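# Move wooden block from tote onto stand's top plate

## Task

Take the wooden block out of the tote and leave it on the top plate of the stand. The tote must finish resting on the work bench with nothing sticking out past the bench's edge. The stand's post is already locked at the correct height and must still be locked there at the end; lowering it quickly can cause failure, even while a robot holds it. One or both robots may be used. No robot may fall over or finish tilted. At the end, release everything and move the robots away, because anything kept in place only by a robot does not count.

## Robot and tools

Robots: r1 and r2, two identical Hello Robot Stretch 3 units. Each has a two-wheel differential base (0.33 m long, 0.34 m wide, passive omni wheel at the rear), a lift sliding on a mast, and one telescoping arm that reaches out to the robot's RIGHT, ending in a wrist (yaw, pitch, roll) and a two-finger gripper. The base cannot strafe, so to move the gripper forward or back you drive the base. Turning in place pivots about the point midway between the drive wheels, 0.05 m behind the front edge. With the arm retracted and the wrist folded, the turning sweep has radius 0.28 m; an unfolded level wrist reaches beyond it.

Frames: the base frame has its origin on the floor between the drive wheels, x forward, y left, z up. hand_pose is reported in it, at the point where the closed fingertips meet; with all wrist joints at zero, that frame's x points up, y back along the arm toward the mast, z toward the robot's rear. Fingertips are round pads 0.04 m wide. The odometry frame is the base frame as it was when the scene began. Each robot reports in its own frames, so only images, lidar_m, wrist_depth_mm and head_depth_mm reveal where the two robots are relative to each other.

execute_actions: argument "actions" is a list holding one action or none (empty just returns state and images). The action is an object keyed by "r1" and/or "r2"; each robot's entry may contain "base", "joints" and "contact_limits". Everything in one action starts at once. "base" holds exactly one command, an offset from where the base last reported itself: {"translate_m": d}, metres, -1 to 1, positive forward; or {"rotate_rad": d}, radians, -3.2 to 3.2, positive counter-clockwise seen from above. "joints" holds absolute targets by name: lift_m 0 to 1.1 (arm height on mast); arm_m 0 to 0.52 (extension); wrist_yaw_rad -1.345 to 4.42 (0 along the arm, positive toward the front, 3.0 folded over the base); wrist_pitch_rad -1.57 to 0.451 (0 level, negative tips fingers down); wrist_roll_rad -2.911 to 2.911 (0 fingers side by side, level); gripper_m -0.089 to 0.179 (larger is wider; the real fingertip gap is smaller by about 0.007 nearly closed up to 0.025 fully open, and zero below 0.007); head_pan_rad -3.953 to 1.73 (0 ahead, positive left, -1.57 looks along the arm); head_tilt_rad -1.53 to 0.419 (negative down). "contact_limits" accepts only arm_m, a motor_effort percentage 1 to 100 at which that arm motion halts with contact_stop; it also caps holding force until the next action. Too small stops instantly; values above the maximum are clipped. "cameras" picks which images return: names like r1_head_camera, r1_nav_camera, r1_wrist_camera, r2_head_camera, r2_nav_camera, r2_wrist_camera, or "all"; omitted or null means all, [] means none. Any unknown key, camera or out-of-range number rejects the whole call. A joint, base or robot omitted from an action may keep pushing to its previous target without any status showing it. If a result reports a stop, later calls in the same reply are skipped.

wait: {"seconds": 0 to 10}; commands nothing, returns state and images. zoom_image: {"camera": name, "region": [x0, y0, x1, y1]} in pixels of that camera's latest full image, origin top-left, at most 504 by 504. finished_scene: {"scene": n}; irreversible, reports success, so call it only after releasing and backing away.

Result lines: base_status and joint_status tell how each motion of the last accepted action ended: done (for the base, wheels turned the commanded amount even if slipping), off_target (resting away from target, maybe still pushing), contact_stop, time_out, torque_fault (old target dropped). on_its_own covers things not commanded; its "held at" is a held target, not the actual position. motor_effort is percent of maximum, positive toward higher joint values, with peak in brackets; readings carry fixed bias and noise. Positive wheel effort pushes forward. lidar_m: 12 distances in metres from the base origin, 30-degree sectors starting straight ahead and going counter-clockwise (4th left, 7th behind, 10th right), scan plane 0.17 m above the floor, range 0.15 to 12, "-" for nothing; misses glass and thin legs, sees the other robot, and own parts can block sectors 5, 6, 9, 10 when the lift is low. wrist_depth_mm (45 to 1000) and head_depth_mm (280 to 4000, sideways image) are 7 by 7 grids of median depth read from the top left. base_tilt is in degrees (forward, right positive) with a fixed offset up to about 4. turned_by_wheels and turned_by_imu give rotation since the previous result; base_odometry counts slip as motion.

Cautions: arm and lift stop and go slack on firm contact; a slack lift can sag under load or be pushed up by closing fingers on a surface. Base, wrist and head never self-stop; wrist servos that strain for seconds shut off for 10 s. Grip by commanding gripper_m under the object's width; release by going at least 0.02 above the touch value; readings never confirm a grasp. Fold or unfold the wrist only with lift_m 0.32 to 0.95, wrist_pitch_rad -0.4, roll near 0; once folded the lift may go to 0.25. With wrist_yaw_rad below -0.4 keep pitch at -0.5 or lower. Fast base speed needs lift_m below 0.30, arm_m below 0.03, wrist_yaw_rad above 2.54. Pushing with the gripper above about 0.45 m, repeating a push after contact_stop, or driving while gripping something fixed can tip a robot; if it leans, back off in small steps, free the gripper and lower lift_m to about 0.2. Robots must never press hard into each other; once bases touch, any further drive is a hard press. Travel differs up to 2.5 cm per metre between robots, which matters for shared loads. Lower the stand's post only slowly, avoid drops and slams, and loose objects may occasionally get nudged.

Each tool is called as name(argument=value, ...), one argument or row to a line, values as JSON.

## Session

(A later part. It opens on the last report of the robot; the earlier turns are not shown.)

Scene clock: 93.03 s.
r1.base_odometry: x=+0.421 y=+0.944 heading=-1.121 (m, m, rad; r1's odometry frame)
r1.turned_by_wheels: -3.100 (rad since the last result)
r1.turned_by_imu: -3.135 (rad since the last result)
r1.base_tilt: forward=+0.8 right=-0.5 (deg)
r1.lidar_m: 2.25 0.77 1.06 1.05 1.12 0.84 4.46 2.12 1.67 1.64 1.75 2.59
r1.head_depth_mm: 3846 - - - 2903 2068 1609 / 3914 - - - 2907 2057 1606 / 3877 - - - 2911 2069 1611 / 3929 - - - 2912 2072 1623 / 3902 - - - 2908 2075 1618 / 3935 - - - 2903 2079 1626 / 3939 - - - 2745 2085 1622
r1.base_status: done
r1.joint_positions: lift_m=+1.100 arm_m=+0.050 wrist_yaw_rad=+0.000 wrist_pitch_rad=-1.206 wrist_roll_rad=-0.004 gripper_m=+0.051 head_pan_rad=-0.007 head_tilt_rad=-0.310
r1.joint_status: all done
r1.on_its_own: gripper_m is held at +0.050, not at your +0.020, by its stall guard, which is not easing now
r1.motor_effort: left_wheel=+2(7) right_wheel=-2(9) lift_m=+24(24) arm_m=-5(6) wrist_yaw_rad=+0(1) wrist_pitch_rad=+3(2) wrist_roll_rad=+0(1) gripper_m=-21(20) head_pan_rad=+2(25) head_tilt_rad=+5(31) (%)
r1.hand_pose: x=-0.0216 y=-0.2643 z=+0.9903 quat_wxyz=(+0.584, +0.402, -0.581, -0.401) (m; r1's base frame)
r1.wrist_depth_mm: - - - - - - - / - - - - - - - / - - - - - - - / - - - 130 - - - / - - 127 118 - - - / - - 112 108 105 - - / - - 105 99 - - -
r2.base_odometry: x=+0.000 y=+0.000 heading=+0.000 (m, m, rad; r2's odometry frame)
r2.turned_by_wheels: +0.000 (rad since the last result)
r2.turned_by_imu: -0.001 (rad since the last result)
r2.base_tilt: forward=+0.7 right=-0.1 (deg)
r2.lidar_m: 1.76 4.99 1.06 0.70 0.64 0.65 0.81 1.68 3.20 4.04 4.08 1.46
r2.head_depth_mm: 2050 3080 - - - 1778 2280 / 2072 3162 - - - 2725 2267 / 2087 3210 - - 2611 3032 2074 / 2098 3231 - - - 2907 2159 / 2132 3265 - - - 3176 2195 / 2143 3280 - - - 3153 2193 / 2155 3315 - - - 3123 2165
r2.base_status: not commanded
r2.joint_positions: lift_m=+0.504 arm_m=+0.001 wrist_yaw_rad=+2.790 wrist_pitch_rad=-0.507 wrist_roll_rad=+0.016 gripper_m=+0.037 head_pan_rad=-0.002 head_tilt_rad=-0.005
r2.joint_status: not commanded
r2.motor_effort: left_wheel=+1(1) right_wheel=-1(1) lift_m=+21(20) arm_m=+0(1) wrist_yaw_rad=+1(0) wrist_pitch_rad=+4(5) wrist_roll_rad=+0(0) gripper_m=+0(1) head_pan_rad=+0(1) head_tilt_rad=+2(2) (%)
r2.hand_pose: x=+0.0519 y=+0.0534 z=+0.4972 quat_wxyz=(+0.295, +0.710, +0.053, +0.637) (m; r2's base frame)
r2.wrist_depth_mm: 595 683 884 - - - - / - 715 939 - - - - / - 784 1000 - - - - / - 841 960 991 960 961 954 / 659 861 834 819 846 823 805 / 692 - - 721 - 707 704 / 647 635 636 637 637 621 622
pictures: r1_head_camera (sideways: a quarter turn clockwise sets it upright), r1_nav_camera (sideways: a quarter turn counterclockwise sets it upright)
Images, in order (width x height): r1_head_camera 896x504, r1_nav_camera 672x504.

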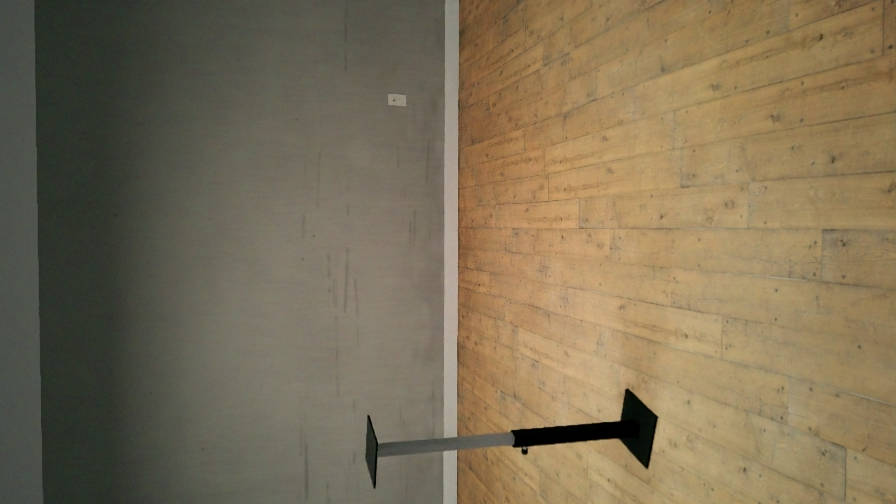

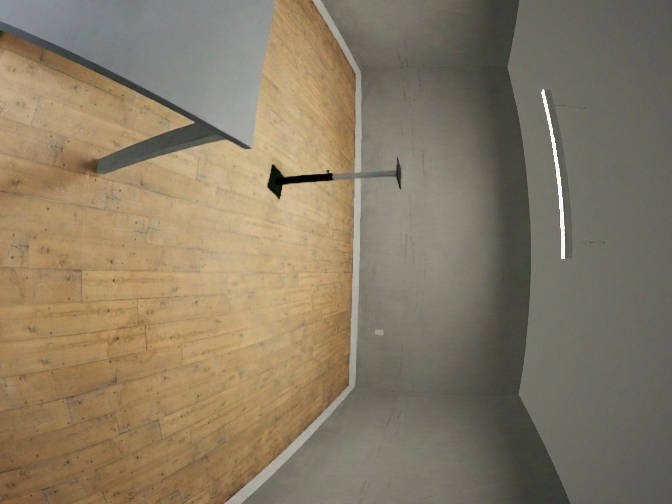

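execute_actions(
  actions=[
    {"r1":{"base":{"translate_m":1.0},"joints":{"gripper_m":0.03}}},
  ],
  cameras=[],
)

execute_actions(
  actions=[
    {"r1":{"base":{"translate_m":0.75},"joints":{"head_pan_rad":0.9,"head_tilt_rad":-0.5}}},
  ],
  cameras=["r1_head_camera"],
)

Scene clock: 111.83 s.
r1.base_odometry: x=+0.856 y=+0.043 heading=-1.121 (m, m, rad; r1's odometry frame)
r1.turned_by_wheels: +0.000 (rad since the last result)
r1.turned_by_imu: +0.000 (rad since the last result)
r1.base_tilt: forward=+0.8 right=-0.6 (deg)
r1.lidar_m: 3.36 1.29 3.12 1.00 0.43 1.50 5.04 2.26 1.76 1.74 1.86 2.75
r1.head_depth_mm: 2998 3125 3284 3456 2897 2057 1611 / 2976 3138 3280 3433 2871 2087 1605 / 3023 3126 3323 3493 2894 2080 1609 / 3022 3140 3301 3508 2897 2081 1619 / 3017 3183 3357 3470 2909 2070 1615 / 3014 3192 3384 3545 2910 2073 1611 / 3046 3182 3351 3491 2926 2086 1624
r1.base_status: done
r1.joint_positions: lift_m=+1.100 arm_m=+0.050 wrist_yaw_rad=+0.000 wrist_pitch_rad=-1.206 wrist_roll_rad=-0.004 gripper_m=+0.051 head_pan_rad=-0.007 head_tilt_rad=-0.310
r1.joint_status: gripper_m off_target (ended at +0.051, target +0.030)
r1.on_its_own: gripper_m is held at +0.050, not at your +0.030, by its stall guard, which is not easing now
r1.motor_effort: left_wheel=+1(7) right_wheel=-2(2) lift_m=+24(24) arm_m=-5(5) wrist_yaw_rad=+0(0) wrist_pitch_rad=+3(3) wrist_roll_rad=+0(1) gripper_m=-21(95) head_pan_rad=+3(3) head_tilt_rad=+5(5) (%)
r1.hand_pose: x=-0.0216 y=-0.2643 z=+0.9903 quat_wxyz=(+0.584, +0.402, -0.581, -0.401) (m; r1's base frame)
r1.wrist_depth_mm: - - - - - - - / - - - - - - - / - - - - - - - / - - - 130 - - - / - - 128 118 - - - / - - 112 108 106 - - / - - 104 100 - - -
r2.base_odometry: x=+0.000 y=+0.000 heading=+0.000 (m, m, rad; r2's odometry frame)
r2.turned_by_wheels: +0.000 (rad since the last result)
r2.turned_by_imu: -0.002 (rad since the last result)
r2.base_tilt: forward=+0.6 right=-0.2 (deg)
r2.lidar_m: 1.76 5.56 1.06 0.70 0.64 0.65 0.81 1.69 3.20 4.01 4.08 1.47
r2.head_depth_mm: 2060 3081 - - - 1781 2307 / 2065 3186 - - - 2735 2244 / 2083 3173 - - 2626 2972 2065 / 2095 3200 - - - 2835 2140 / 2117 3239 - - - 3185 2184 / 2138 3276 - - - 3183 2179 / 2167 3330 - - - 3150 2168
r2.base_status: not commanded
r2.joint_positions: lift_m=+0.504 arm_m=+0.001 wrist_yaw_rad=+2.790 wrist_pitch_rad=-0.507 wrist_roll_rad=+0.016 gripper_m=+0.037 head_pan_rad=-0.002 head_tilt_rad=-0.005
r2.joint_status: not commanded
r2.motor_effort: left_wheel=+1(1) right_wheel=-1(1) lift_m=+20(20) arm_m=+0(0) wrist_yaw_rad=+0(0) wrist_pitch_rad=+4(5) wrist_roll_rad=+0(0) gripper_m=+0(1) head_pan_rad=-1(0) head_tilt_rad=+2(2) (%)
r2.hand_pose: x=+0.0519 y=+0.0534 z=+0.4972 quat_wxyz=(+0.295, +0.710, +0.053, +0.637) (m; r2's base frame)
r2.wrist_depth_mm: 592 693 886 - - - - / - 719 948 - - - - / - 779 986 - - - - / - 853 966 970 965 947 942 / 651 849 850 816 834 813 809 / 694 - - 715 - 713 708 / 651 641 643 636 623 623 626
pictures: none
No camera images: the call's "cameras" was empty. Leave "cameras" out to get every camera's image.

Scene clock: 120.83 s.
r1.base_odometry: x=+1.183 y=-0.632 heading=-1.120 (m, m, rad; r1's odometry frame)
r1.turned_by_wheels: +0.000 (rad since the last result)
r1.turned_by_imu: +0.000 (rad since the last result)
r1.base_tilt: forward=+0.7 right=-0.5 (deg)
r1.lidar_m: 2.62 0.67 0.65 2.97 1.37 1.08 2.49 2.35 1.84 1.81 1.94 2.66
r1.head_depth_mm: 2789 2977 3164 2938 2134 1672 1387 / 3078 3278 3459 2914 2137 1686 1376 / 3371 3572 3854 2953 2142 1678 1382 / 3202 3473 3716 790 783 901 1005 / 2991 3234 3488 2904 2132 1678 1381 / 2833 3038 3272 2911 2136 1668 1377 / 2679 2823 3060 2915 2136 1670 1378
r1.base_status: done
r1.joint_positions: lift_m=+1.100 arm_m=+0.050 wrist_yaw_rad=+0.000 wrist_pitch_rad=-1.206 wrist_roll_rad=-0.004 gripper_m=+0.051 head_pan_rad=+0.893 head_tilt_rad=-0.494
r1.joint_status: all done
r1.on_its_own: gripper_m is held at +0.050, not at your +0.030, by its stall guard, which is not easing now
r1.motor_effort: left_wheel=+1(6) right_wheel=-2(2) lift_m=+24(24) arm_m=-6(5) wrist_yaw_rad=+0(0) wrist_pitch_rad=+3(2) wrist_roll_rad=+0(0) gripper_m=-21(21) head_pan_rad=+3(24) head_tilt_rad=-4(23) (%)
r1.hand_pose: x=-0.0216 y=-0.2643 z=+0.9903 quat_wxyz=(+0.584, +0.402, -0.581, -0.401) (m; r1's base frame)
r1.wrist_depth_mm: - - - - - - - / - - - - - - - / - - - - - - - / - - - 130 - - - / - - 127 118 - - - / - - 112 108 105 - - / - - 104 99 - - -
r2.base_odometry: x=+0.000 y=+0.000 heading=+0.000 (m, m, rad; r2's odometry frame)
r2.turned_by_wheels: +0.000 (rad since the last result)
r2.turned_by_imu: -0.001 (rad since the last result)
r2.base_tilt: forward=+0.6 right=-0.3 (deg)
r2.lidar_m: 1.76 5.54 1.06 0.70 0.64 0.65 0.81 1.68 3.21 4.00 4.08 1.47
r2.head_depth_mm: 2051 3090 - - - 1764 2275 / 2079 3122 - - - 2764 2243 / 2074 3198 - - 2635 3031 2051 / 2117 3222 - - - 2842 2133 / 2136 3248 - - - 3235 2213 / 2130 3251 - - - 3115 2192 / 2151 3392 - - - 3107 2184
r2.base_status: not commanded
r2.joint_positions: lift_m=+0.504 arm_m=+0.001 wrist_yaw_rad=+2.790 wrist_pitch_rad=-0.507 wrist_roll_rad=+0.016 gripper_m=+0.037 head_pan_rad=-0.002 head_tilt_rad=-0.005
r2.joint_status: not commanded
r2.motor_effort: left_wheel=+1(0) right_wheel=+0(1) lift_m=+21(20) arm_m=+0(0) wrist_yaw_rad=+0(0) wrist_pitch_rad=+5(5) wrist_roll_rad=+0(0) gripper_m=-1(0) head_pan_rad=+0(0) head_tilt_rad=+2(2) (%)
r2.hand_pose: x=+0.0519 y=+0.0534 z=+0.4972 quat_wxyz=(+0.295, +0.710, +0.053, +0.637) (m; r2's base frame)
r2.wrist_depth_mm: 585 688 885 - - - - / - 713 940 - - - - / - 783 - - - - - / - 836 962 965 958 970 963 / 650 848 836 835 844 814 810 / 697 - - 729 - 708 705 / 641 640 641 645 633 625 623
pictures: r1_head_camera (sideways: a quarter turn clockwise sets it upright)
Images, in order (width x height): r1_head_camera 896x504.

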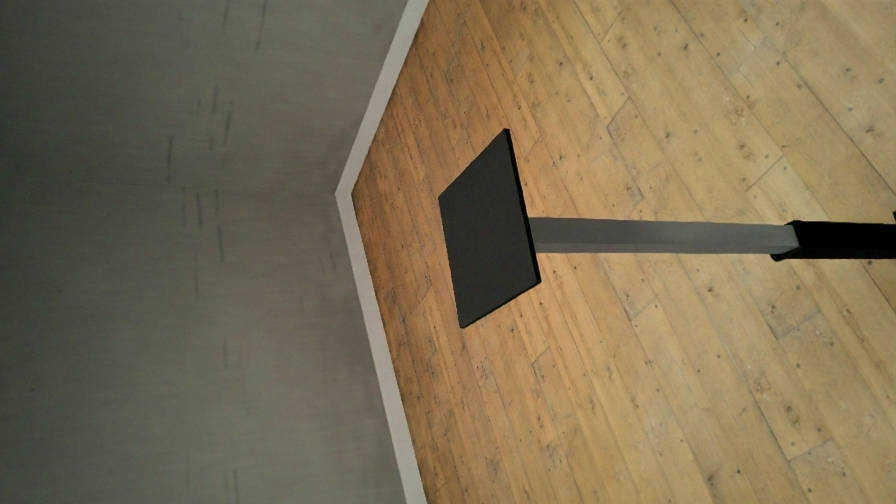

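execute_actions(
  actions=[
    {"r1":{"base":{"rotate_rad":2.44},"joints":{"head_pan_rad":-1.57,"head_tilt_rad":-0.89}}},
  ],
  cameras=["r1_head_camera","r1_wrist_camera"],
)

Scene clock: 132.13 s.
r1.base_odometry: x=+1.183 y=-0.632 heading=+1.319 (m, m, rad; r1's odometry frame)
r1.turned_by_wheels: +2.440 (rad since the last result)
r1.turned_by_imu: +2.465 (rad since the last result)
r1.base_tilt: forward=+0.8 right=-0.4 (deg)
r1.lidar_m: 1.36 1.08 2.83 1.93 1.82 1.84 2.38 2.61 2.65 0.65 2.97 3.02
r1.head_depth_mm: - 2455 2068 1740 1487 1303 1158 / - - - 1692 1486 1302 1155 / - - - - 331 1273 1154 / - - - 309 330 1270 1151 / 3144 2385 2094 1737 1466 1293 1150 / 2959 2546 2057 1711 1471 1290 1145 / 2833 2540 2045 1702 1469 1284 1143
r1.base_status: done
r1.joint_positions: lift_m=+1.100 arm_m=+0.050 wrist_yaw_rad=+0.000 wrist_pitch_rad=-1.206 wrist_roll_rad=-0.004 gripper_m=+0.051 head_pan_rad=-1.563 head_tilt_rad=-0.879
r1.joint_status: all done
r1.on_its_own: gripper_m is held at +0.050, not at your +0.030, by its stall guard, which is not easing now
r1.motor_effort: left_wheel=-3(7) right_wheel=+2(5) lift_m=+24(24) arm_m=-5(5) wrist_yaw_rad=+0(1) wrist_pitch_rad=+3(2) wrist_roll_rad=+0(0) gripper_m=-21(21) head_pan_rad=-2(25) head_tilt_rad=-7(35) (%)
r1.hand_pose: x=-0.0216 y=-0.2643 z=+0.9903 quat_wxyz=(+0.584, +0.402, -0.581, -0.401) (m; r1's base frame)
r1.wrist_depth_mm: - - - - - - - / - - - - - - - / - - - - - - - / - - - 130 - - - / - - 127 118 - - - / - - 112 108 105 - - / - - 105 100 - - -
r2.base_odometry: x=+0.000 y=+0.000 heading=+0.000 (m, m, rad; r2's odometry frame)
r2.turned_by_wheels: +0.000 (rad since the last result)
r2.turned_by_imu: -0.001 (rad since the last result)
r2.base_tilt: forward=+0.6 right=-0.2 (deg)
r2.lidar_m: 1.77 5.52 1.06 0.70 0.64 0.65 0.81 1.68 3.20 4.01 4.08 1.47
r2.head_depth_mm: 2051 3053 - - - 1785 2260 / 2077 3156 - - - 2738 2269 / 2083 3196 - - 2629 3036 2061 / 2097 3182 - - - 2842 2138 / 2112 3254 - - - 3153 2201 / 2156 3264 - - - 3108 2198 / 2162 3354 - - - 3075 2158
r2.base_status: not commanded
r2.joint_positions: lift_m=+0.504 arm_m=+0.001 wrist_yaw_rad=+2.790 wrist_pitch_rad=-0.507 wrist_roll_rad=+0.016 gripper_m=+0.037 head_pan_rad=-0.002 head_tilt_rad=-0.005
r2.joint_status: not commanded
r2.motor_effort: left_wheel=+1(1) right_wheel=-1(1) lift_m=+20(20) arm_m=+0(0) wrist_yaw_rad=+0(1) wrist_pitch_rad=+5(5) wrist_roll_rad=+0(0) gripper_m=-1(1) head_pan_rad=+0(1) head_tilt_rad=+2(2) (%)
r2.hand_pose: x=+0.0519 y=+0.0534 z=+0.4972 quat_wxyz=(+0.295, +0.710, +0.053, +0.637) (m; r2's base frame)
r2.wrist_depth_mm: 579 693 883 - - - - / - 719 936 - - - - / - 772 - - - - - / - 840 955 975 967 951 936 / 648 840 836 830 837 805 793 / 695 - - 724 - 716 705 / 658 642 644 639 628 633 611
pictures: r1_head_camera (sideways: a quarter turn clockwise sets it upright), r1_wrist_camera
Images, in order (width x height): r1_head_camera 896x504, r1_wrist_camera 644x364.

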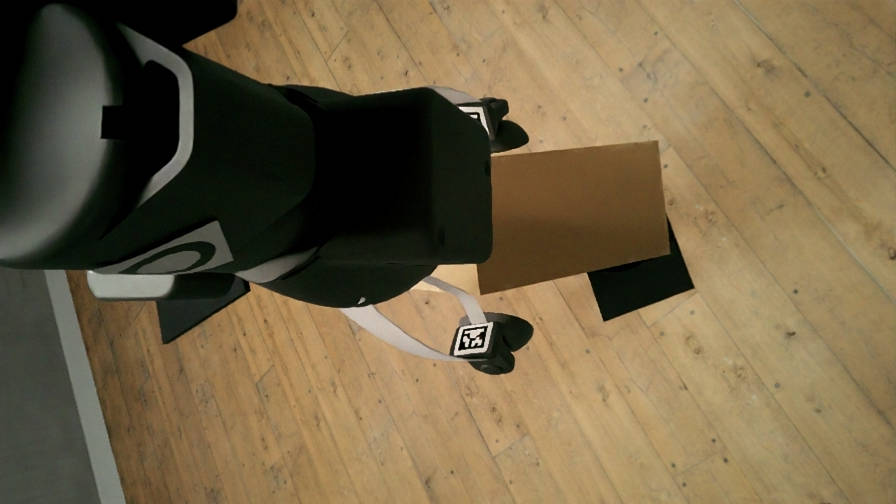

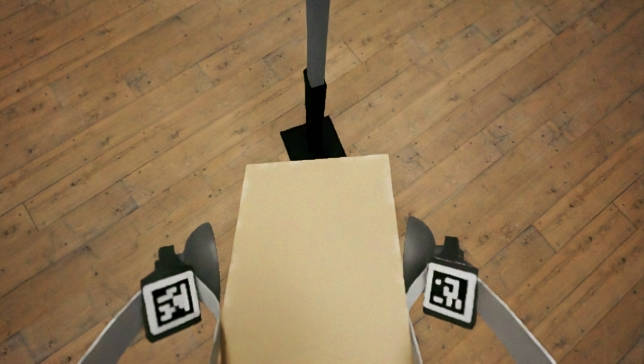

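Post is centred ahead of the gripper. I'll tilt the wrist up, extend only partway and check the block against the plate's height and edge before reaching over it.

execute_actions(
  actions=[
    {"r1":{"joints":{"wrist_pitch_rad":-0.6}}},
  ],
  cameras=[],
)

execute_actions(
  actions=[
    {"r1":{"joints":{"arm_m":0.15}}},
  ],
  cameras=["r1_wrist_camera","r1_head_camera"],
)

Scene clock: 138.67 s.
r1.base_odometry: x=+1.183 y=-0.632 heading=+1.319 (m, m, rad; r1's odometry frame)
r1.turned_by_wheels: +0.000 (rad since the last result)
r1.turned_by_imu: -0.001 (rad since the last result)
r1.base_tilt: forward=+0.8 right=-0.6 (deg)
r1.lidar_m: 1.37 1.08 2.82 1.93 1.82 1.85 2.38 2.61 2.66 0.65 2.97 3.03
r1.head_depth_mm: - - 2095 1738 1499 1303 1160 / - - 2011 1726 1491 1301 1155 / - - 1905 1693 1479 1299 1151 / - - 379 1031 1385 1295 1150 / 3085 2546 2020 1721 1474 1290 1150 / 2973 2534 2047 1717 1468 1285 1143 / 2842 2543 2039 1703 1466 1281 1143
r1.base_status: not commanded
r1.joint_positions: lift_m=+1.100 arm_m=+0.050 wrist_yaw_rad=-0.001 wrist_pitch_rad=-0.631 wrist_roll_rad=-0.004 gripper_m=+0.050 head_pan_rad=-1.563 head_tilt_rad=-0.879
r1.joint_status: all done
r1.on_its_own: gripper_m is held at +0.050, not at your +0.030, by its stall guard, which is not easing now
r1.motor_effort: left_wheel=-3(4) right_wheel=+2(3) lift_m=+23(24) arm_m=-3(5) wrist_yaw_rad=+0(2) wrist_pitch_rad=+12(18) wrist_roll_rad=+0(2) gripper_m=-9(20) head_pan_rad=-1(2) head_tilt_rad=-6(7) (%)
r1.hand_pose: x=-0.0217 y=-0.3879 z=+1.0678 quat_wxyz=(+0.674, +0.220, -0.671, -0.220) (m; r1's base frame)
r1.wrist_depth_mm: - - - - - - - / - - - - - - - / - - - 453 - - - / - - - - - - - / - - - 152 - - - / - - 142 140 - - - / - - - 130 - - -
r2.base_odometry: x=+0.000 y=+0.000 heading=+0.000 (m, m, rad; r2's odometry frame)
r2.turned_by_wheels: +0.000 (rad since the last result)
r2.turned_by_imu: -0.001 (rad since the last result)
r2.base_tilt: forward=+0.5 right=-0.3 (deg)
r2.lidar_m: 1.76 5.56 1.06 0.70 0.64 0.65 0.81 1.69 3.22 4.00 4.08 1.47
r2.head_depth_mm: 2051 3112 - - - 1787 2262 / 2055 3121 - - - 2778 2243 / 2090 3185 - - 2608 3072 2060 / 2117 3183 - - - 2864 2126 / 2121 3250 - - - 3140 2207 / 2121 3353 - - - 3162 2200 / 2147 3301 - - - 3092 2192
r2.base_status: not commanded
r2.joint_positions: lift_m=+0.504 arm_m=+0.001 wrist_yaw_rad=+2.790 wrist_pitch_rad=-0.507 wrist_roll_rad=+0.016 gripper_m=+0.037 head_pan_rad=-0.002 head_tilt_rad=-0.005
r2.joint_status: not commanded
r2.motor_effort: left_wheel=+0(1) right_wheel=-1(1) lift_m=+21(20) arm_m=+0(0) wrist_yaw_rad=+0(1) wrist_pitch_rad=+5(4) wrist_roll_rad=+1(0) gripper_m=-1(1) head_pan_rad=-1(0) head_tilt_rad=+2(2) (%)
r2.hand_pose: x=+0.0519 y=+0.0534 z=+0.4972 quat_wxyz=(+0.295, +0.710, +0.053, +0.637) (m; r2's base frame)
r2.wrist_depth_mm: 583 684 873 - - - - / - 720 944 - - - - / - 772 - - - - - / - 837 953 978 965 948 934 / 654 855 834 815 840 810 808 / 702 - - 720 - 721 700 / 657 638 641 642 628 628 630
pictures: none
No camera images: the call's "cameras" was empty. Leave "cameras" out to get every camera's image.

Scene clock: 140.63 s.
r1.base_odometry: x=+1.183 y=-0.632 heading=+1.319 (m, m, rad; r1's odometry frame)
r1.turned_by_wheels: +0.000 (rad since the last result)
r1.turned_by_imu: +0.000 (rad since the last result)
r1.base_tilt: forward=+0.9 right=-0.5 (deg)
r1.lidar_m: 1.36 1.08 2.83 1.93 1.81 1.85 2.39 2.61 2.65 0.65 2.97 3.04
r1.head_depth_mm: 2897 2590 2098 1750 1491 1301 1158 / 3135 2600 2082 1729 1484 1301 1151 / - 672 2013 1733 1483 1300 1154 / - 424 509 1641 1380 1299 1156 / 3092 2391 2060 1718 1478 1291 1149 / 2967 2542 2032 1715 1471 1285 1148 / 2829 2540 2026 1708 1459 1281 1144
r1.base_status: not commanded
r1.joint_positions: lift_m=+1.100 arm_m=+0.150 wrist_yaw_rad=-0.001 wrist_pitch_rad=-0.631 wrist_roll_rad=-0.004 gripper_m=+0.050 head_pan_rad=-1.563 head_tilt_rad=-0.879
r1.joint_status: all done
r1.on_its_own: gripper_m is held at +0.050, not at your +0.030, by its stall guard, which is not easing now
r1.motor_effort: left_wheel=-3(3) right_wheel=+2(2) lift_m=+23(23) arm_m=+5(7) wrist_yaw_rad=+0(0) wrist_pitch_rad=+13(13) wrist_roll_rad=+0(1) gripper_m=-9(9) head_pan_rad=-1(2) head_tilt_rad=-6(6) (%)
r1.hand_pose: x=-0.0217 y=-0.4872 z=+1.0678 quat_wxyz=(+0.674, +0.220, -0.671, -0.220) (m; r1's base frame)
r1.wrist_depth_mm: - - - - - - - / - - - - - - - / - - - - - - - / - - - 374 - - - / - - - 152 - - - / - - 142 139 - - - / - - - 130 - - -
r2.base_odometry: x=+0.000 y=+0.000 heading=+0.000 (m, m, rad; r2's odometry frame)
r2.turned_by_wheels: +0.000 (rad since the last result)
r2.turned_by_imu: +0.000 (rad since the last result)
r2.base_tilt: forward=+0.6 right=-0.1 (deg)
r2.lidar_m: 1.76 5.55 1.06 0.70 0.64 0.65 0.81 1.68 3.21 4.02 4.08 1.47
r2.head_depth_mm: 2040 3060 - - - 1779 2263 / 2050 3152 - - - 2713 2255 / 2069 3180 - - 2603 3031 2066 / 2102 3172 - - - 2841 2141 / 2105 3247 - - - 3192 2203 / 2113 3365 - - - 3113 2194 / 2161 3376 - - - 3108 2149
r2.base_status: not commanded
r2.joint_positions: lift_m=+0.504 arm_m=+0.001 wrist_yaw_rad=+2.790 wrist_pitch_rad=-0.507 wrist_roll_rad=+0.016 gripper_m=+0.037 head_pan_rad=-0.002 head_tilt_rad=-0.005
r2.joint_status: not commanded
r2.motor_effort: left_wheel=+1(1) right_wheel=-1(1) lift_m=+21(20) arm_m=+1(1) wrist_yaw_rad=+1(1) wrist_pitch_rad=+5(5) wrist_roll_rad=+0(0) gripper_m=+0(0) head_pan_rad=+0(1) head_tilt_rad=+2(2) (%)
r2.hand_pose: x=+0.0519 y=+0.0534 z=+0.4972 quat_wxyz=(+0.295, +0.710, +0.053, +0.637) (m; r2's base frame)
r2.wrist_depth_mm: 584 679 876 - - - - / - 719 963 - - - - / - 779 - - - - - / - 835 949 995 960 945 927 / 660 842 853 829 841 823 798 / 698 - - 720 - 718 692 / 642 642 647 628 627 623 619
pictures: r1_head_camera (sideways: a quarter turn clockwise sets it upright), r1_wrist_camera
Images, in order (width x height): r1_head_camera 896x504, r1_wrist_camera 644x364.

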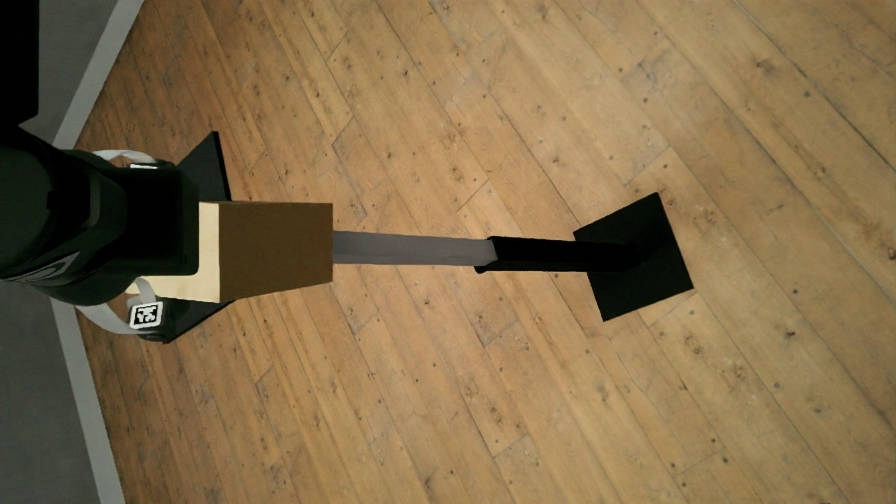

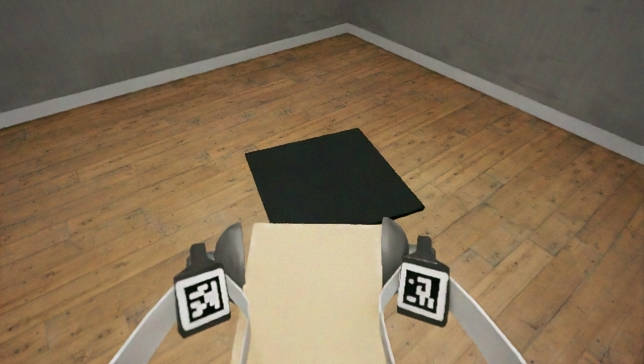

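execute_actions(
  actions=[
    {"r1":{"joints":{"arm_m":0.33}}},
  ],
  cameras=["r1_wrist_camera","r1_head_camera"],
)

Scene clock: 153.20 s.
r1.base_odometry: x=+1.183 y=-0.632 heading=+1.319 (m, m, rad; r1's odometry frame)
r1.turned_by_wheels: +0.000 (rad since the last result)
r1.turned_by_imu: -0.001 (rad since the last result)
r1.base_tilt: forward=+0.7 right=-0.5 (deg)
r1.lidar_m: 1.37 1.08 2.83 1.93 1.81 1.85 2.38 2.61 2.65 0.65 2.97 3.02
r1.head_depth_mm: 2846 2585 2074 1730 1491 1301 1158 / 3106 2600 2083 1731 1488 1300 1160 / 3294 2328 2076 1714 1485 1297 1156 / 544 614 1947 1646 1385 1296 1151 / 3118 2388 2068 1724 1473 1292 1149 / 2974 2528 2032 1711 1465 1287 1146 / 2832 2503 2030 1701 1465 1284 1140
r1.base_status: not commanded
r1.joint_positions: lift_m=+1.100 arm_m=+0.330 wrist_yaw_rad=-0.001 wrist_pitch_rad=-0.631 wrist_roll_rad=-0.004 gripper_m=+0.050 head_pan_rad=-1.563 head_tilt_rad=-0.879
r1.joint_status: all done
r1.on_its_own: gripper_m is held at +0.050, not at your +0.030, by its stall guard, which is not easing now
r1.motor_effort: left_wheel=-3(3) right_wheel=+2(2) lift_m=+23(23) arm_m=+6(6) wrist_yaw_rad=+1(0) wrist_pitch_rad=+12(12) wrist_roll_rad=+0(0) gripper_m=-9(10) head_pan_rad=-4(2) head_tilt_rad=-6(7) (%)
r1.hand_pose: x=-0.0217 y=-0.6673 z=+1.0678 quat_wxyz=(+0.674, +0.220, -0.671, -0.219) (m; r1's base frame)
r1.wrist_depth_mm: - - - - - - - / - - - - - - - / - - - - - - - / - - - - - - - / - - - 154 - - - / - - 142 140 - - - / - - 134 128 246 - -
r2.base_odometry: x=+0.000 y=+0.000 heading=+0.000 (m, m, rad; r2's odometry frame)
r2.turned_by_wheels: +0.000 (rad since the last result)
r2.turned_by_imu: -0.001 (rad since the last result)
r2.base_tilt: forward=+0.7 right=-0.1 (deg)
r2.lidar_m: 1.76 5.55 1.06 0.70 0.64 0.65 0.81 1.68 3.19 4.00 4.09 1.47
r2.head_depth_mm: 2055 3092 - - - 1792 2246 / 2046 3158 - - - 2713 2270 / 2070 3196 - - 2598 3050 2066 / 2108 3161 - - - 2811 2108 / 2117 3227 - - - 3201 2198 / 2129 3274 - - - 3119 2205 / 2165 3354 - - - 3129 2181
r2.base_status: not commanded
r2.joint_positions: lift_m=+0.504 arm_m=+0.001 wrist_yaw_rad=+2.790 wrist_pitch_rad=-0.507 wrist_roll_rad=+0.016 gripper_m=+0.037 head_pan_rad=-0.002 head_tilt_rad=-0.005
r2.joint_status: not commanded
r2.motor_effort: left_wheel=+1(1) right_wheel=+0(1) lift_m=+20(20) arm_m=+0(0) wrist_yaw_rad=+0(1) wrist_pitch_rad=+5(5) wrist_roll_rad=+0(1) gripper_m=+0(0) head_pan_rad=+0(1) head_tilt_rad=+2(2) (%)
r2.hand_pose: x=+0.0519 y=+0.0534 z=+0.4972 quat_wxyz=(+0.295, +0.710, +0.053, +0.637) (m; r2's base frame)
r2.wrist_depth_mm: 593 683 884 - - - - / - 721 955 - - - - / - 773 - - - - - / - 835 940 971 954 955 946 / 650 844 854 824 855 789 821 / 694 - - 720 - 706 699 / 649 637 641 636 626 633 621
pictures: r1_head_camera (sideways: a quarter turn clockwise sets it upright), r1_wrist_camera
Images, in order (width x height): r1_head_camera 896x504, r1_wrist_camera 644x364.

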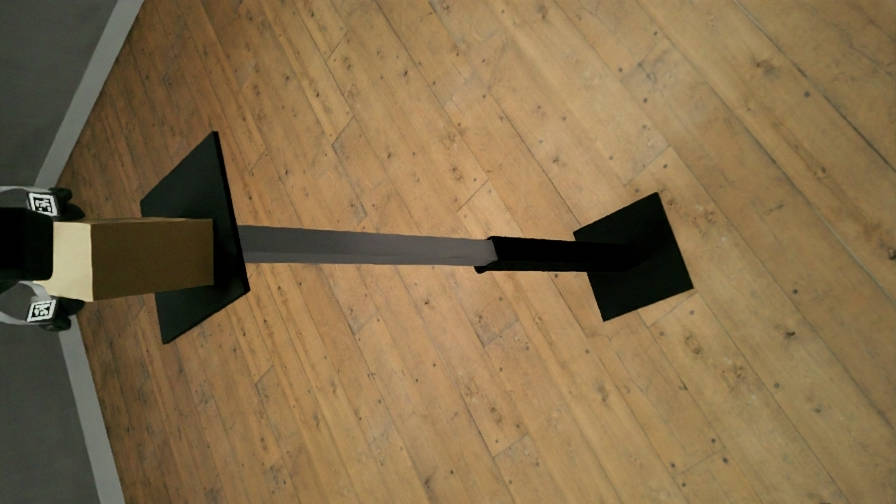

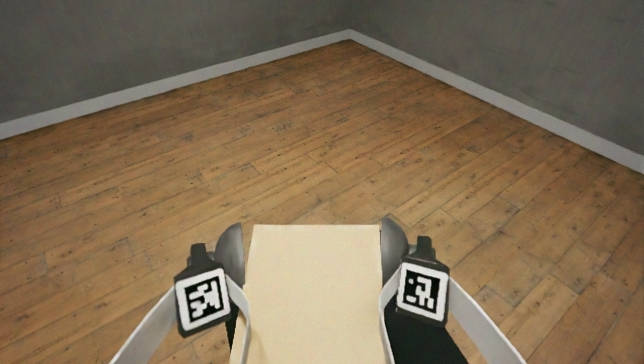

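execute_actions(
  actions=[
    {"r1":{"joints":{"arm_m":0.30,"lift_m":1.07}}},
  ],
  cameras=[],
)

execute_actions(
  actions=[
    {"r1":{"joints":{"gripper_m":0.12}}},
  ],
  cameras=[],
)

execute_actions(
  actions=[
    {"r1":{"joints":{"arm_m":0.0}}},
  ],
  cameras=["r1_wrist_camera","r1_head_camera"],
)

Scene clock: 160.60 s.
r1.base_odometry: x=+1.183 y=-0.632 heading=+1.319 (m, m, rad; r1's odometry frame)
r1.turned_by_wheels: +0.000 (rad since the last result)
r1.turned_by_imu: -0.001 (rad since the last result)
r1.base_tilt: forward=+0.8 right=-0.5 (deg)
r1.lidar_m: 1.37 1.08 2.83 1.93 1.82 1.85 2.38 2.61 2.65 0.65 2.97 3.03
r1.head_depth_mm: 2869 2609 2086 1739 1491 1304 1160 / 3085 2578 2074 1722 1489 1298 1153 / 3266 2317 2075 1724 1485 1299 1154 / - 610 1949 1640 1412 1295 1154 / 3099 2387 2058 1712 1474 1293 1148 / 3003 2541 2039 1703 1473 1287 1148 / 2821 2544 2040 1715 1473 1286 1144
r1.base_status: not commanded
r1.joint_positions: lift_m=+1.071 arm_m=+0.300 wrist_yaw_rad=-0.012 wrist_pitch_rad=-0.538 wrist_roll_rad=-0.004 gripper_m=+0.050 head_pan_rad=-1.563 head_tilt_rad=-0.879
r1.joint_status: lift_m contact_stop (moved -0.029 of -0.030); the others done
r1.on_its_own: gripper_m is held at +0.050, not at your +0.030, by its stall guard, which is not easing now; lift_m is slack since a contact_stop, until your next command for it; wrist_yaw_rad is at rest, and its effort (+16) is outside its rest range (-12 to +12); wrist_pitch_rad is at rest, and its effort (-24) is outside its rest range (-20 to +32)
r1.motor_effort: left_wheel=-8(8) right_wheel=+9(10) lift_m=+17(21) arm_m=-6(7) wrist_yaw_rad=+16(16) wrist_pitch_rad=-24(25) wrist_roll_rad=+0(1) gripper_m=-11(10) head_pan_rad=-1(1) head_tilt_rad=-6(7) (%)
r1.hand_pose: x=-0.0241 y=-0.6531 z=+1.0576 quat_wxyz=(+0.682, +0.184, -0.681, -0.192) (m; r1's base frame)
r1.wrist_depth_mm: - - - - - - - / - - - - - - - / - - - - - - - / - - - - - - - / - - - 144 - - - / - - 132 131 133 - - / - - 125 120 235 - -
r2.base_odometry: x=+0.000 y=+0.000 heading=+0.000 (m, m, rad; r2's odometry frame)
r2.turned_by_wheels: +0.000 (rad since the last result)
r2.turned_by_imu: +0.000 (rad since the last result)
r2.base_tilt: forward=+0.8 right=-0.3 (deg)
r2.lidar_m: 1.77 4.94 1.06 0.70 0.64 0.65 0.82 1.69 3.20 3.98 4.08 1.46
r2.head_depth_mm: 2047 3147 - - - 1782 2268 / 2058 3155 - - - 2724 2278 / 2069 3212 - - 2606 3038 2070 / 2116 3205 - - - 2885 2134 / 2122 3256 - - - 3211 2213 / 2146 3300 - - - 3152 2218 / 2153 3350 - - - 3085 2160
r2.base_status: not commanded
r2.joint_positions: lift_m=+0.504 arm_m=+0.001 wrist_yaw_rad=+2.790 wrist_pitch_rad=-0.507 wrist_roll_rad=+0.016 gripper_m=+0.037 head_pan_rad=-0.002 head_tilt_rad=-0.005
r2.joint_status: not commanded
r2.motor_effort: left_wheel=+1(0) right_wheel=-1(1) lift_m=+20(20) arm_m=+0(0) wrist_yaw_rad=+1(0) wrist_pitch_rad=+4(5) wrist_roll_rad=+0(1) gripper_m=-1(0) head_pan_rad=+1(0) head_tilt_rad=+2(2) (%)
r2.hand_pose: x=+0.0519 y=+0.0534 z=+0.4972 quat_wxyz=(+0.295, +0.710, +0.053, +0.637) (m; r2's base frame)
r2.wrist_depth_mm: 584 690 873 - - - - / - 725 925 - - - - / - 772 - - - - - / - 858 975 982 953 937 934 / 654 836 846 809 840 812 802 / 704 - - 718 - 715 708 / 652 642 639 629 631 628 618
pictures: none
No camera images: the call's "cameras" was empty. Leave "cameras" out to get every camera's image.

not run: a stop came earlier in this reply.

not run: a stop came earlier in this reply.

The lift contact-stopped, so the block is resting on the plate and I'm pressing on it. I'm releasing now, then lifting clear before I retract.

execute_actions(
  actions=[
    {"r1":{"joints":{"gripper_m":0.12}}},
  ],
  cameras=[],
)

execute_actions(
  actions=[
    {"r1":{"joints":{"lift_m":1.1}}},
  ],
  cameras=[],
)

execute_actions(
  actions=[
    {"r1":{"joints":{"arm_m":0.0}}},
  ],
  cameras=["r1_wrist_camera","r1_head_camera"],
)

Scene clock: 168.20 s.
r1.base_odometry: x=+1.183 y=-0.632 heading=+1.319 (m, m, rad; r1's odometry frame)
r1.turned_by_wheels: +0.000 (rad since the last result)
r1.turned_by_imu: +0.000 (rad since the last result)
r1.base_tilt: forward=+0.7 right=-0.4 (deg)
r1.lidar_m: 1.37 1.08 2.83 1.94 1.82 1.85 2.37 2.61 2.66 0.65 2.97 3.03
r1.head_depth_mm: 2846 2621 2084 1742 1485 1308 1157 / 3095 2602 2076 1740 1486 1306 1157 / 3306 694 2057 1723 1477 1296 1149 / - 611 1939 1649 1389 1292 1153 / 3083 2395 2061 1713 1477 1289 1151 / 2990 2541 2038 1708 1474 1283 1146 / 2859 2525 2041 1693 1468 1284 1144
r1.base_status: not commanded
r1.joint_positions: lift_m=+1.071 arm_m=+0.300 wrist_yaw_rad=-0.002 wrist_pitch_rad=-0.608 wrist_roll_rad=-0.004 gripper_m=+0.120 head_pan_rad=-1.563 head_tilt_rad=-0.879
r1.joint_status: all done
r1.on_its_own: lift_m is slack since a contact_stop, until your next command for it
r1.motor_effort: left_wheel=-3(8) right_wheel=+2(9) lift_m=+18(18) arm_m=-5(6) wrist_yaw_rad=+3(16) wrist_pitch_rad=+3(24) wrist_roll_rad=+0(0) gripper_m=+0(82) head_pan_rad=-2(2) head_tilt_rad=-7(6) (%)
r1.hand_pose: x=-0.0220 y=-0.6419 z=+1.0433 quat_wxyz=(+0.676, +0.212, -0.673, -0.213) (m; r1's base frame)
r1.wrist_depth_mm: - - - - - - - / - - - - - - - / - - - - - - - / - - - 174 181 - - / - - - 142 150 - - / - - 255 131 186 - - / - - - 159 225 - -
r2.base_odometry: x=+0.000 y=+0.000 heading=+0.000 (m, m, rad; r2's odometry frame)
r2.turned_by_wheels: +0.000 (rad since the last result)
r2.turned_by_imu: +0.000 (rad since the last result)
r2.base_tilt: forward=+0.4 right=-0.3 (deg)
r2.lidar_m: 1.77 5.55 1.06 0.70 0.64 0.65 0.81 1.68 3.21 4.00 4.08 1.47
r2.head_depth_mm: 2039 3117 - - - 1794 2280 / 2076 3157 - - - 2749 2276 / 2088 3184 - - 2587 3036 2052 / 2084 3191 - - - 2838 2124 / 2106 3250 - - - 3202 2183 / 2121 3265 - - - 3176 2182 / 2171 3355 - - - 3123 2164
r2.base_status: not commanded
r2.joint_positions: lift_m=+0.504 arm_m=+0.001 wrist_yaw_rad=+2.790 wrist_pitch_rad=-0.507 wrist_roll_rad=+0.016 gripper_m=+0.037 head_pan_rad=-0.002 head_tilt_rad=-0.005
r2.joint_status: not commanded
r2.motor_effort: left_wheel=+1(0) right_wheel=-1(0) lift_m=+21(20) arm_m=+0(0) wrist_yaw_rad=+0(0) wrist_pitch_rad=+5(5) wrist_roll_rad=+0(1) gripper_m=+0(0) head_pan_rad=-1(1) head_tilt_rad=+2(2) (%)
r2.hand_pose: x=+0.0519 y=+0.0534 z=+0.4972 quat_wxyz=(+0.295, +0.710, +0.053, +0.637) (m; r2's base frame)
r2.wrist_depth_mm: 588 689 895 - - - - / - 728 925 - - - - / - 771 - - - - - / - 840 959 956 954 966 945 / 657 857 859 826 838 801 807 / 698 - - 712 - 701 704 / 657 639 645 644 640 627 624
pictures: none
No camera images: the call's "cameras" was empty. Leave "cameras" out to get every camera's image.

Scene clock: 169.23 s.
r1.base_odometry: x=+1.183 y=-0.632 heading=+1.319 (m, m, rad; r1's odometry frame)
r1.turned_by_wheels: +0.000 (rad since the last result)
r1.turned_by_imu: +0.000 (rad since the last result)
r1.base_tilt: forward=+1.0 right=-0.6 (deg)
r1.lidar_m: 1.37 1.08 2.83 1.93 1.82 1.84 2.38 2.61 2.66 0.65 2.97 3.03
r1.head_depth_mm: 2873 2623 2086 1737 1488 1307 1161 / 3135 2583 2074 1725 1488 1303 1158 / 3108 692 2067 1739 1475 1297 1156 / 554 610 1955 1652 1388 1293 1154 / 3085 2389 2053 1717 1474 1295 1148 / 2974 2568 2062 1712 1469 1290 1148 / 2834 2525 2033 1697 1471 1287 1142
r1.base_status: not commanded
r1.joint_positions: lift_m=+1.100 arm_m=+0.300 wrist_yaw_rad=-0.002 wrist_pitch_rad=-0.609 wrist_roll_rad=-0.004 gripper_m=+0.120 head_pan_rad=-1.563 head_tilt_rad=-0.879
r1.joint_status: all done
r1.motor_effort: left_wheel=-2(2) right_wheel=+2(2) lift_m=+23(25) arm_m=-5(4) wrist_yaw_rad=+3(3) wrist_pitch_rad=+4(4) wrist_roll_rad=+0(0) gripper_m=-1(1) head_pan_rad=-2(2) head_tilt_rad=-6(7) (%)
r1.hand_pose: x=-0.0220 y=-0.6417 z=+1.0720 quat_wxyz=(+0.676, +0.212, -0.673, -0.213) (m; r1's base frame)
r1.wrist_depth_mm: - - - - - - - / - - - - - - - / - - - - - - - / - - - - - - - / - - - 179 187 - - / - - 297 156 219 - - / - - - 160 252 - -
r2.base_odometry: x=+0.000 y=+0.000 heading=+0.000 (m, m, rad; r2's odometry frame)
r2.turned_by_wheels: +0.000 (rad since the last result)
r2.turned_by_imu: +0.000 (rad since the last result)
r2.base_tilt: forward=+0.7 right=-0.3 (deg)
r2.lidar_m: 1.76 5.54 1.06 0.70 0.64 0.65 0.81 1.68 3.22 3.98 4.08 1.46
r2.head_depth_mm: 2060 3094 - - - 1802 2291 / 2046 3142 - - - 2735 2249 / 2071 3167 - - 2610 3028 2047 / 2100 3203 - - - 2874 2135 / 2117 3195 - - - 3177 2226 / 2162 3320 - - - 3171 2194 / 2129 3386 - - - 3113 2157
r2.base_status: not commanded
r2.joint_positions: lift_m=+0.504 arm_m=+0.001 wrist_yaw_rad=+2.790 wrist_pitch_rad=-0.507 wrist_roll_rad=+0.016 gripper_m=+0.037 head_pan_rad=-0.002 head_tilt_rad=-0.005
r2.joint_status: not commanded
r2.motor_effort: left_wheel=+1(1) right_wheel=+0(1) lift_m=+21(20) arm_m=+0(0) wrist_yaw_rad=+0(0) wrist_pitch_rad=+5(5) wrist_roll_rad=+0(1) gripper_m=-1(0) head_pan_rad=+0(1) head_tilt_rad=+1(2) (%)
r2.hand_pose: x=+0.0519 y=+0.0534 z=+0.4972 quat_wxyz=(+0.295, +0.710, +0.053, +0.637) (m; r2's base frame)
r2.wrist_depth_mm: 590 684 884 - - - - / - 730 956 - - - - / - 778 - - - - - / - 843 949 982 971 955 950 / 656 850 852 842 836 813 795 / 698 - - 712 - 717 706 / 651 639 635 634 627 627 627
pictures: none
No camera images: the call's "cameras" was empty. Leave "cameras" out to get every camera's image.

Scene clock: 172.67 s.
r1.base_odometry: x=+1.183 y=-0.632 heading=+1.319 (m, m, rad; r1's odometry frame)
r1.turned_by_wheels: +0.000 (rad since the last result)
r1.turned_by_imu: -0.001 (rad since the last result)
r1.base_tilt: forward=+0.8 right=-0.6 (deg)
r1.lidar_m: 1.37 1.08 2.83 1.93 1.82 1.85 2.38 2.61 2.66 0.65 2.97 3.04
r1.head_depth_mm: - - - - 1493 1307 1157 / - - - - 1487 1304 1157 / - - - - 1481 1303 1155 / - 611 - 1642 1383 1291 1151 / 3086 2380 1941 1720 1476 1296 1149 / 2955 2532 1986 1703 1464 1288 1146 / 2855 2533 2027 1709 1462 1286 1144
r1.base_status: not commanded
r1.joint_positions: lift_m=+1.100 arm_m=+0.000 wrist_yaw_rad=-0.001 wrist_pitch_rad=-0.610 wrist_roll_rad=-0.004 gripper_m=+0.120 head_pan_rad=-1.563 head_tilt_rad=-0.879
r1.joint_status: all done
r1.motor_effort: left_wheel=-2(3) right_wheel=+2(2) lift_m=+23(23) arm_m=-5(5) wrist_yaw_rad=+0(2) wrist_pitch_rad=+4(4) wrist_roll_rad=+0(0) gripper_m=+0(1) head_pan_rad=-2(2) head_tilt_rad=-6(7) (%)
r1.hand_pose: x=-0.0217 y=-0.3417 z=+1.0719 quat_wxyz=(+0.676, +0.213, -0.673, -0.212) (m; r1's base frame)
r1.wrist_depth_mm: - - - - - - - / - - - 405 - - - / - - - 448 - - - / - - - - - - - / - - - - - - - / - - - - - - - / - - - - - - -
r2.base_odometry: x=+0.000 y=+0.000 heading=+0.000 (m, m, rad; r2's odometry frame)
r2.turned_by_wheels: +0.000 (rad since the last result)
r2.turned_by_imu: +0.000 (rad since the last result)
r2.base_tilt: forward=+0.7 right=-0.2 (deg)
r2.lidar_m: 1.76 5.55 1.06 0.70 0.64 0.65 0.81 1.68 3.20 4.00 4.07 1.47
r2.head_depth_mm: 2045 3109 - - - 1790 2253 / 2066 3121 - - - 2737 2251 / 2093 3211 - - 2624 3024 2040 / 2085 3214 - - - 2861 2140 / 2127 3296 - - - 3181 2200 / 2131 3301 - - - 3141 2193 / 2151 3326 - - - 3106 2166
r2.base_status: not commanded
r2.joint_positions: lift_m=+0.504 arm_m=+0.001 wrist_yaw_rad=+2.790 wrist_pitch_rad=-0.507 wrist_roll_rad=+0.016 gripper_m=+0.037 head_pan_rad=-0.002 head_tilt_rad=-0.005
r2.joint_status: not commanded
r2.motor_effort: left_wheel=+1(1) right_wheel=+0(1) lift_m=+21(20) arm_m=+0(0) wrist_yaw_rad=+1(1) wrist_pitch_rad=+5(5) wrist_roll_rad=+0(0) gripper_m=+0(1) head_pan_rad=-2(0) head_tilt_rad=+2(2) (%)
r2.hand_pose: x=+0.0519 y=+0.0534 z=+0.4972 quat_wxyz=(+0.295, +0.710, +0.053, +0.637) (m; r2's base frame)
r2.wrist_depth_mm: 589 690 890 - - - - / - 726 933 - - - - / - 768 - - - - - / - 843 951 971 967 962 954 / 651 874 853 838 838 818 803 / 700 - - 714 - 706 692 / 662 632 643 630 631 631 632
pictures: r1_head_camera (sideways: a quarter turn clockwise sets it upright), r1_wrist_camera
Images, in order (width x height): r1_head_camera 896x504, r1_wrist_camera 644x364.

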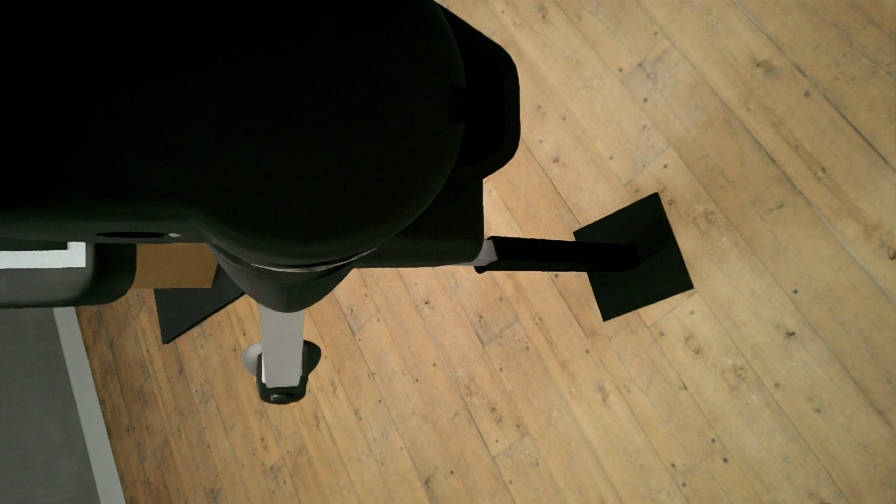

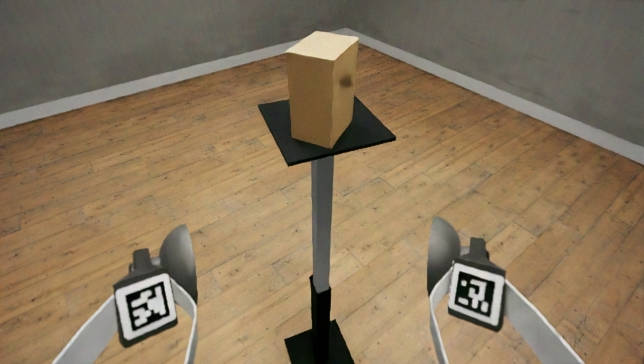

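The block is sitting on the plate, and the gripper is clear.

finished_scene(
  scene=2,
)

The scene is finished: the task was done.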